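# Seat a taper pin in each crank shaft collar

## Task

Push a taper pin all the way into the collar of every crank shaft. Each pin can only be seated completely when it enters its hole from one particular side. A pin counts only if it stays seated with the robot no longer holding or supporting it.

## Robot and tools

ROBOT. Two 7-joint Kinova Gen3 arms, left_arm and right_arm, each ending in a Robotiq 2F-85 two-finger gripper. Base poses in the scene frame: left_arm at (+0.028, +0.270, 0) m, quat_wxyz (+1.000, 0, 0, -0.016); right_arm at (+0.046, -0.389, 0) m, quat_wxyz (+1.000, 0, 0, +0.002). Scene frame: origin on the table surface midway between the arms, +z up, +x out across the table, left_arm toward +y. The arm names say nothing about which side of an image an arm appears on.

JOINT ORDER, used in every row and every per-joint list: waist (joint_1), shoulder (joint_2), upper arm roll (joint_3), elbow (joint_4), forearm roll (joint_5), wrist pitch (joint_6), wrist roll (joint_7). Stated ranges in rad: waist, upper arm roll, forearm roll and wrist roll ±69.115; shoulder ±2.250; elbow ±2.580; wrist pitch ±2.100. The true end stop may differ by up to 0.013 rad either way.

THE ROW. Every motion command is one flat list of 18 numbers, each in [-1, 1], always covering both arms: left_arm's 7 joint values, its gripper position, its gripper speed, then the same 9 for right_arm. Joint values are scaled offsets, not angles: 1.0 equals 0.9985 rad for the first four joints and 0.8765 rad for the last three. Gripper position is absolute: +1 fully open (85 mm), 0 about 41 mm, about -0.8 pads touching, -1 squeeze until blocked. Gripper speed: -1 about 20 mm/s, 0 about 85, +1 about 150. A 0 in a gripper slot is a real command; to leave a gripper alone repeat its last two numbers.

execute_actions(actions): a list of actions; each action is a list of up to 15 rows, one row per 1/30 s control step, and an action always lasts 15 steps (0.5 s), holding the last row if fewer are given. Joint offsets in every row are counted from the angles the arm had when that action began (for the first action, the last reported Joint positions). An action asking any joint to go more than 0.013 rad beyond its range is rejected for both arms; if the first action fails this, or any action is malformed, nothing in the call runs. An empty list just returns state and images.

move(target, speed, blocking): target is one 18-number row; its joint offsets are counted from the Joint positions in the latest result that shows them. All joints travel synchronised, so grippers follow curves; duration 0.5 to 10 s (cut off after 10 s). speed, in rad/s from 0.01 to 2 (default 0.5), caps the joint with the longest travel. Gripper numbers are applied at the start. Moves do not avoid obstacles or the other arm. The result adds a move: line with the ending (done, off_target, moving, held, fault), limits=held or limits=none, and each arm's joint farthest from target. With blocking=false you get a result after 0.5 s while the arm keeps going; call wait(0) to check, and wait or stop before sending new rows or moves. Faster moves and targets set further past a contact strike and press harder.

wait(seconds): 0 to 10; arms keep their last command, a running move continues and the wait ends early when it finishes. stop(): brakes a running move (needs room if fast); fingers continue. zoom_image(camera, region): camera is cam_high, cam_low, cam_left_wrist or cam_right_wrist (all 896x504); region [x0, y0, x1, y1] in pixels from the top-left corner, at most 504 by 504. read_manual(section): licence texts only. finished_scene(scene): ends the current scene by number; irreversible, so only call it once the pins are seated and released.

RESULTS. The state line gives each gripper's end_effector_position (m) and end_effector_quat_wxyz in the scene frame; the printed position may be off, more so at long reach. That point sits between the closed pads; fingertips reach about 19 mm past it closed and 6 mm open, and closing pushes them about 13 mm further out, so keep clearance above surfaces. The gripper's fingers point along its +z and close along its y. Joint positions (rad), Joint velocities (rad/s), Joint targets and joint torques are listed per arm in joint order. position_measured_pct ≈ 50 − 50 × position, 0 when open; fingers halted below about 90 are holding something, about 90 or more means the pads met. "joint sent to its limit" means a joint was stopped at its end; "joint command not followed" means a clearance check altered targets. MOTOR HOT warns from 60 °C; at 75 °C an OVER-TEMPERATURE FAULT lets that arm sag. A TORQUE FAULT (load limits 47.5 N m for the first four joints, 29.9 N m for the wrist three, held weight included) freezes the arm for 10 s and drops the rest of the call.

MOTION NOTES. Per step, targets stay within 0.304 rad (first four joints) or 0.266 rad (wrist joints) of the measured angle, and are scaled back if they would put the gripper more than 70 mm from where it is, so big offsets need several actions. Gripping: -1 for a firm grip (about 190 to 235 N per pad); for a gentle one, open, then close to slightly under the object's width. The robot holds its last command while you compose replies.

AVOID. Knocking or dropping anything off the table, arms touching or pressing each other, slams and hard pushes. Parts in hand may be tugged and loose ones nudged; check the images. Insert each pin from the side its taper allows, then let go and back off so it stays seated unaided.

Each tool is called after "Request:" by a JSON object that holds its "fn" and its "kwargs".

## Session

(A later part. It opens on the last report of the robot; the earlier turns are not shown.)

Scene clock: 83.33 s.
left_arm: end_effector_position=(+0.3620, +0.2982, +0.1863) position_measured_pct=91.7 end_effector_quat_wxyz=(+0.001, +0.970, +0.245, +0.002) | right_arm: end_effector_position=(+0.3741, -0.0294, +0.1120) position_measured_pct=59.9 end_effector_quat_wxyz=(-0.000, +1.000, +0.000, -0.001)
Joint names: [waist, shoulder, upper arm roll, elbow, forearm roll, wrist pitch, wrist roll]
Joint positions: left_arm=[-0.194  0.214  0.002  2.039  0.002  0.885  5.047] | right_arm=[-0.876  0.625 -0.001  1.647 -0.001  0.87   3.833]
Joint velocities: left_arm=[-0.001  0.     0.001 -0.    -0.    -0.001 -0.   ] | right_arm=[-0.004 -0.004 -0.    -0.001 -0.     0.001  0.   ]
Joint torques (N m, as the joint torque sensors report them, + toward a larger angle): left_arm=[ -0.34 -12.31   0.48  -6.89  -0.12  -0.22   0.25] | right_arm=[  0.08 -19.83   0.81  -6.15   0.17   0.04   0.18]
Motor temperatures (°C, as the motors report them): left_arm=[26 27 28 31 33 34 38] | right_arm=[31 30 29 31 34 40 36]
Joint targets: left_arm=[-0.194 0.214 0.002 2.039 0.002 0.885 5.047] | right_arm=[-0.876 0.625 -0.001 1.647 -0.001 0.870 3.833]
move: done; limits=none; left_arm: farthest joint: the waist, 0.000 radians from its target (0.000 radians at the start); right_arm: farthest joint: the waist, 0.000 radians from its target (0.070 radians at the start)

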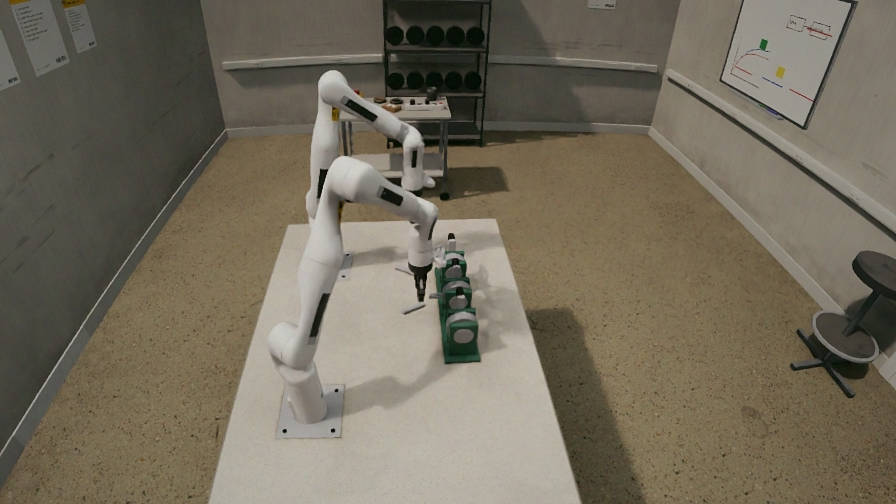

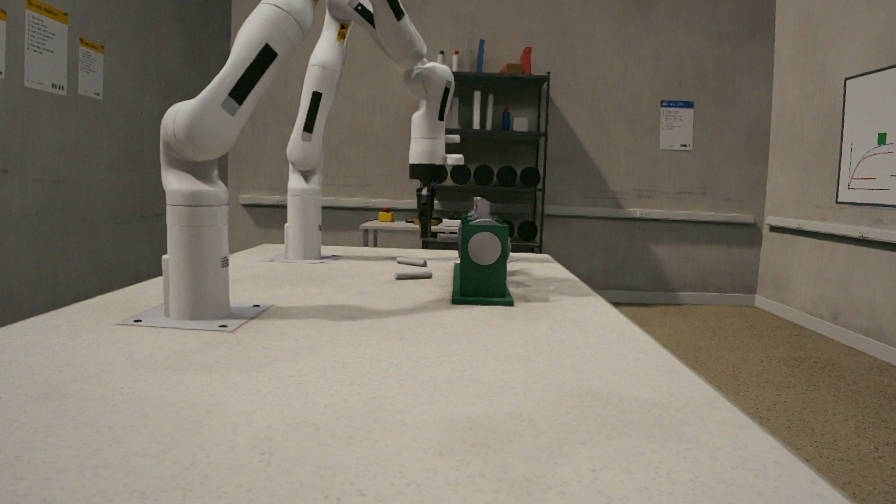

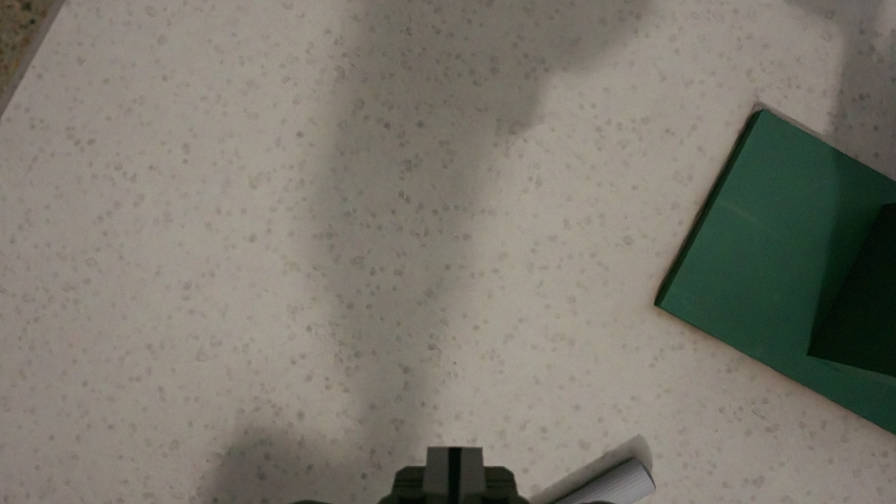

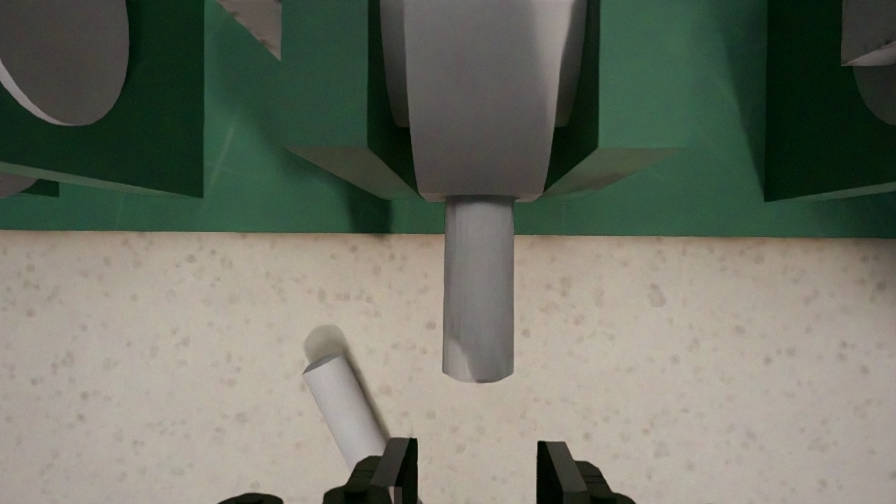

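Request:
{"fn": "move", "kwargs": {"target": [0,0,0,0,0,0,0,-1,1,0.099,0.091,0,-0.187,0,0.109,0.112,-1,1], "speed": 0.11}}

Request:
{"fn": "move", "kwargs": {"target": [0,0,0,0,0,0,0,-1,1,-0.05,-0.05,0,0.09,0,-0.05,-0.05,-1,1], "speed": 0.25}}

Scene clock: 85.70 s.
left_arm: end_effector_position=(+0.3620, +0.2982, +0.1863) position_measured_pct=91.7 end_effector_quat_wxyz=(+0.001, +0.970, +0.245, +0.002) | right_arm: end_effector_position=(+0.4327, -0.0281, +0.1105) position_measured_pct=91.7 end_effector_quat_wxyz=(+0.002, +1.000, +0.003, -0.009)
Joint names: [waist, shoulder, upper arm roll, elbow, forearm roll, wrist pitch, wrist roll]
Joint positions: left_arm=[-0.194  0.214  0.002  2.039  0.002  0.885  5.047] | right_arm=[-0.783  0.716 -0.007  1.467 -0.007  0.974  3.931]
Joint velocities: left_arm=[-0.    -0.     0.001 -0.001  0.     0.002  0.   ] | right_arm=[ 0.     0.    -0.    -0.    -0.     0.002  0.   ]
Joint torques (N m, as the joint torque sensors report them, + toward a larger angle): left_arm=[ -0.52 -11.74   0.09  -7.17   0.06  -0.59   0.08] | right_arm=[  4.94 -21.34   5.43 -12.1    2.76  -3.5    0.01]
Motor temperatures (°C, as the motors report them): left_arm=[26 27 28 31 33 34 38] | right_arm=[31 30 29 31 34 40 36]
Joint targets: left_arm=[-0.194 0.214 0.002 2.039 0.002 0.885 5.047] | right_arm=[-0.777 0.716 -0.001 1.460 -0.001 0.966 3.931]
move: done; limits=none; left_arm: farthest joint: the waist, 0.000 radians from its target (0.000 radians at the start); right_arm: farthest joint: the wrist pitch, 0.009 radians from its target (0.095 radians at the start)

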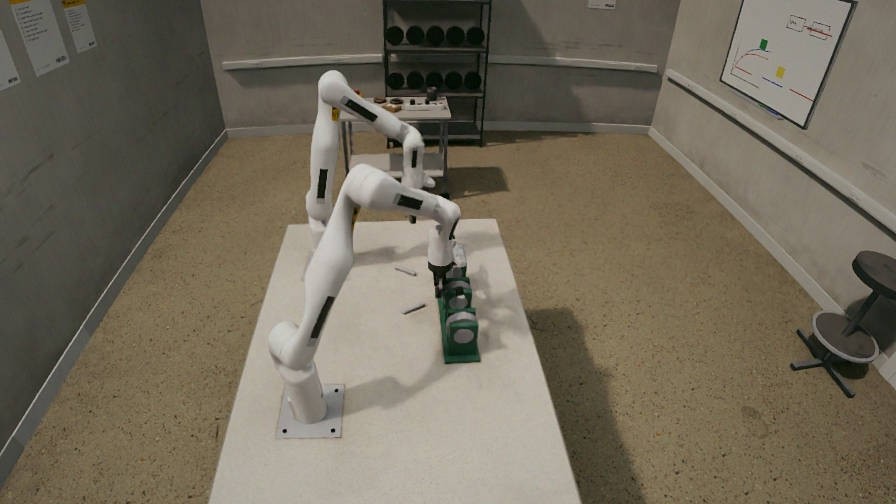

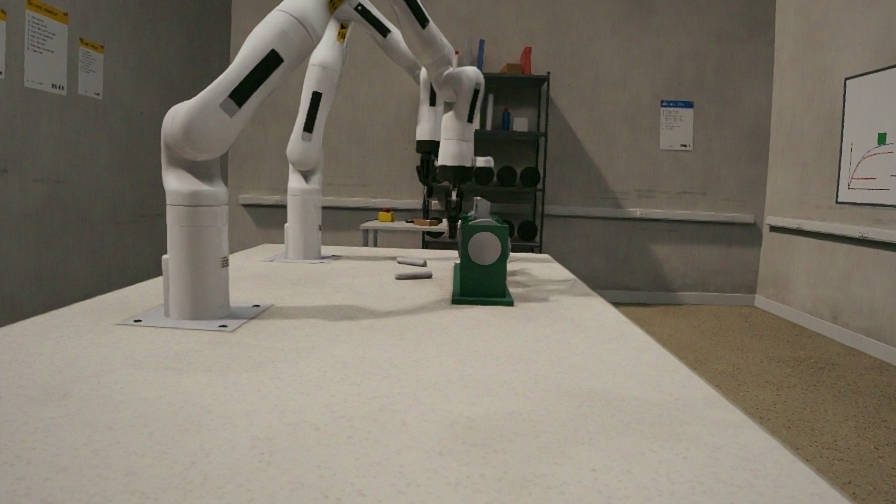

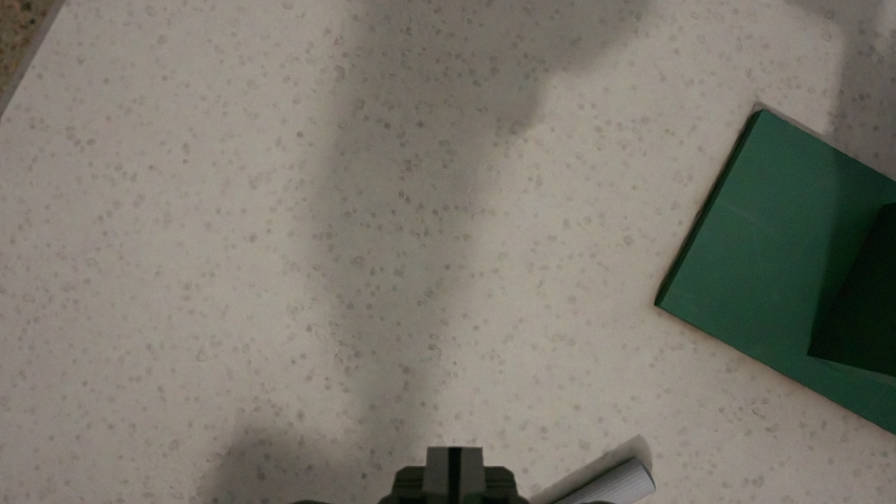

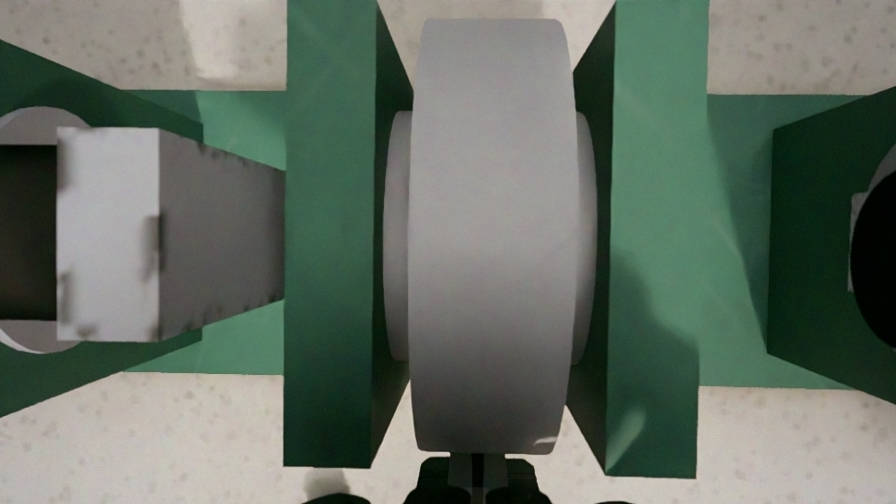

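Scene clock: 86.47 s.
left_arm: end_effector_position=(+0.3620, +0.2982, +0.1863) position_measured_pct=91.7 end_effector_quat_wxyz=(+0.001, +0.970, +0.245, +0.002) | right_arm: end_effector_position=(+0.3994, -0.0261, +0.1136) position_measured_pct=91.7 end_effector_quat_wxyz=(+0.001, +1.000, +0.006, -0.008)
Joint names: [waist, shoulder, upper arm roll, elbow, forearm roll, wrist pitch, wrist roll]
Joint positions: left_arm=[-0.194  0.214  0.002  2.039  0.002  0.885  5.047] | right_arm=[-0.833  0.666 -0.007  1.557 -0.007  0.931  3.887]
Joint velocities: left_arm=[ 0.001 -0.    -0.001  0.     0.     0.    -0.   ] | right_arm=[-0.003 -0.003 -0.001 -0.001 -0.     0.001 -0.   ]
Joint torques (N m, as the joint torque sensors report them, + toward a larger angle): left_arm=[ -0.14 -11.97  -0.04  -7.45  -0.13  -0.44  -0.2 ] | right_arm=[ -0.26 -20.03   0.6   -7.04   0.3    0.14  -0.16]
Motor temperatures (°C, as the motors report them): left_arm=[26 27 28 31 33 34 38] | right_arm=[31 30 29 31 34 40 36]
Joint targets: left_arm=[-0.194 0.214 0.002 2.039 0.002 0.885 5.047] | right_arm=[-0.833 0.666 -0.007 1.557 -0.007 0.931 3.887]
move: done; limits=none; left_arm: farthest joint: the waist, 0.000 radians from its target (0.000 radians at the start); right_arm: farthest joint: the waist, 0.000 radians from its target (0.050 radians at the start)

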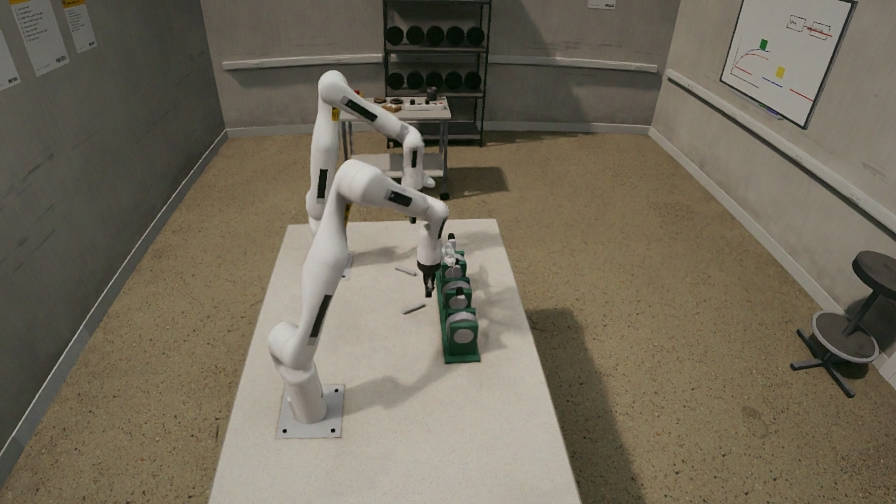

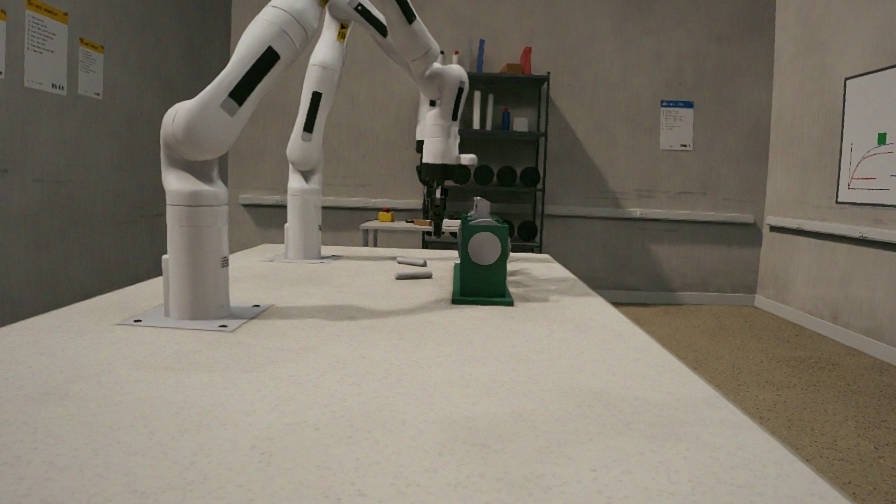

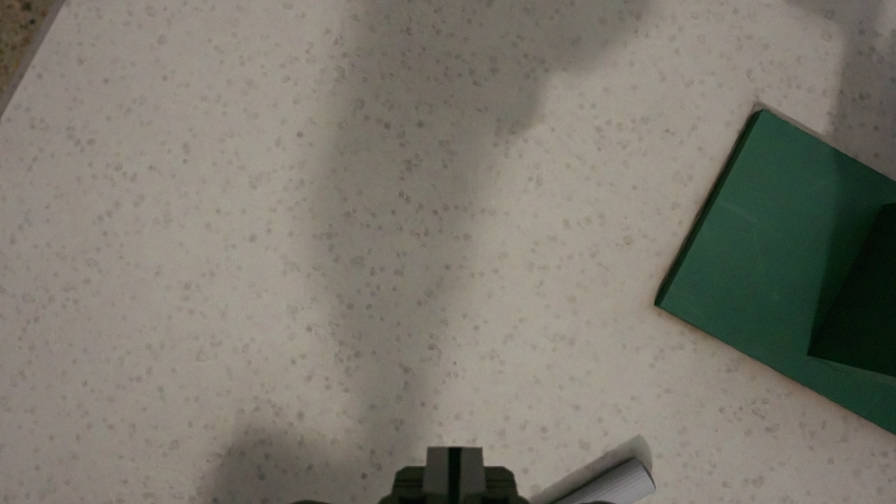

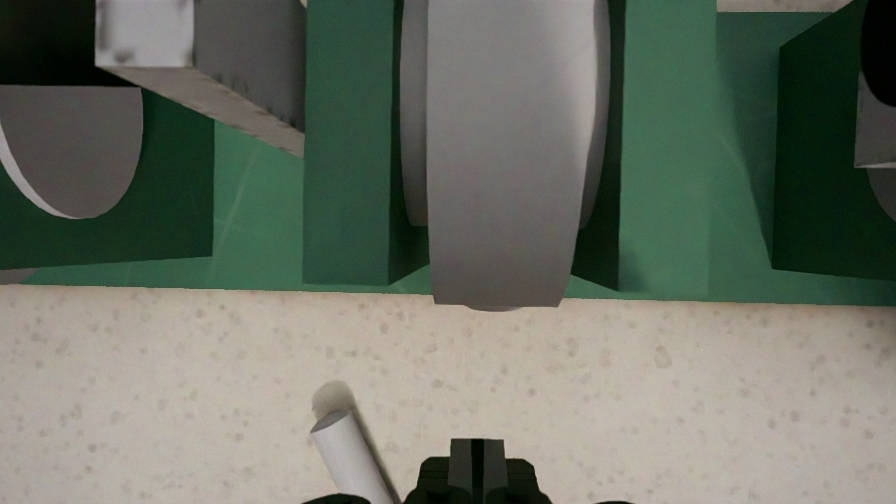

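Request:
{"fn": "finished_scene", "kwargs": {"scene": 2}}

The scene is finished: the task was done.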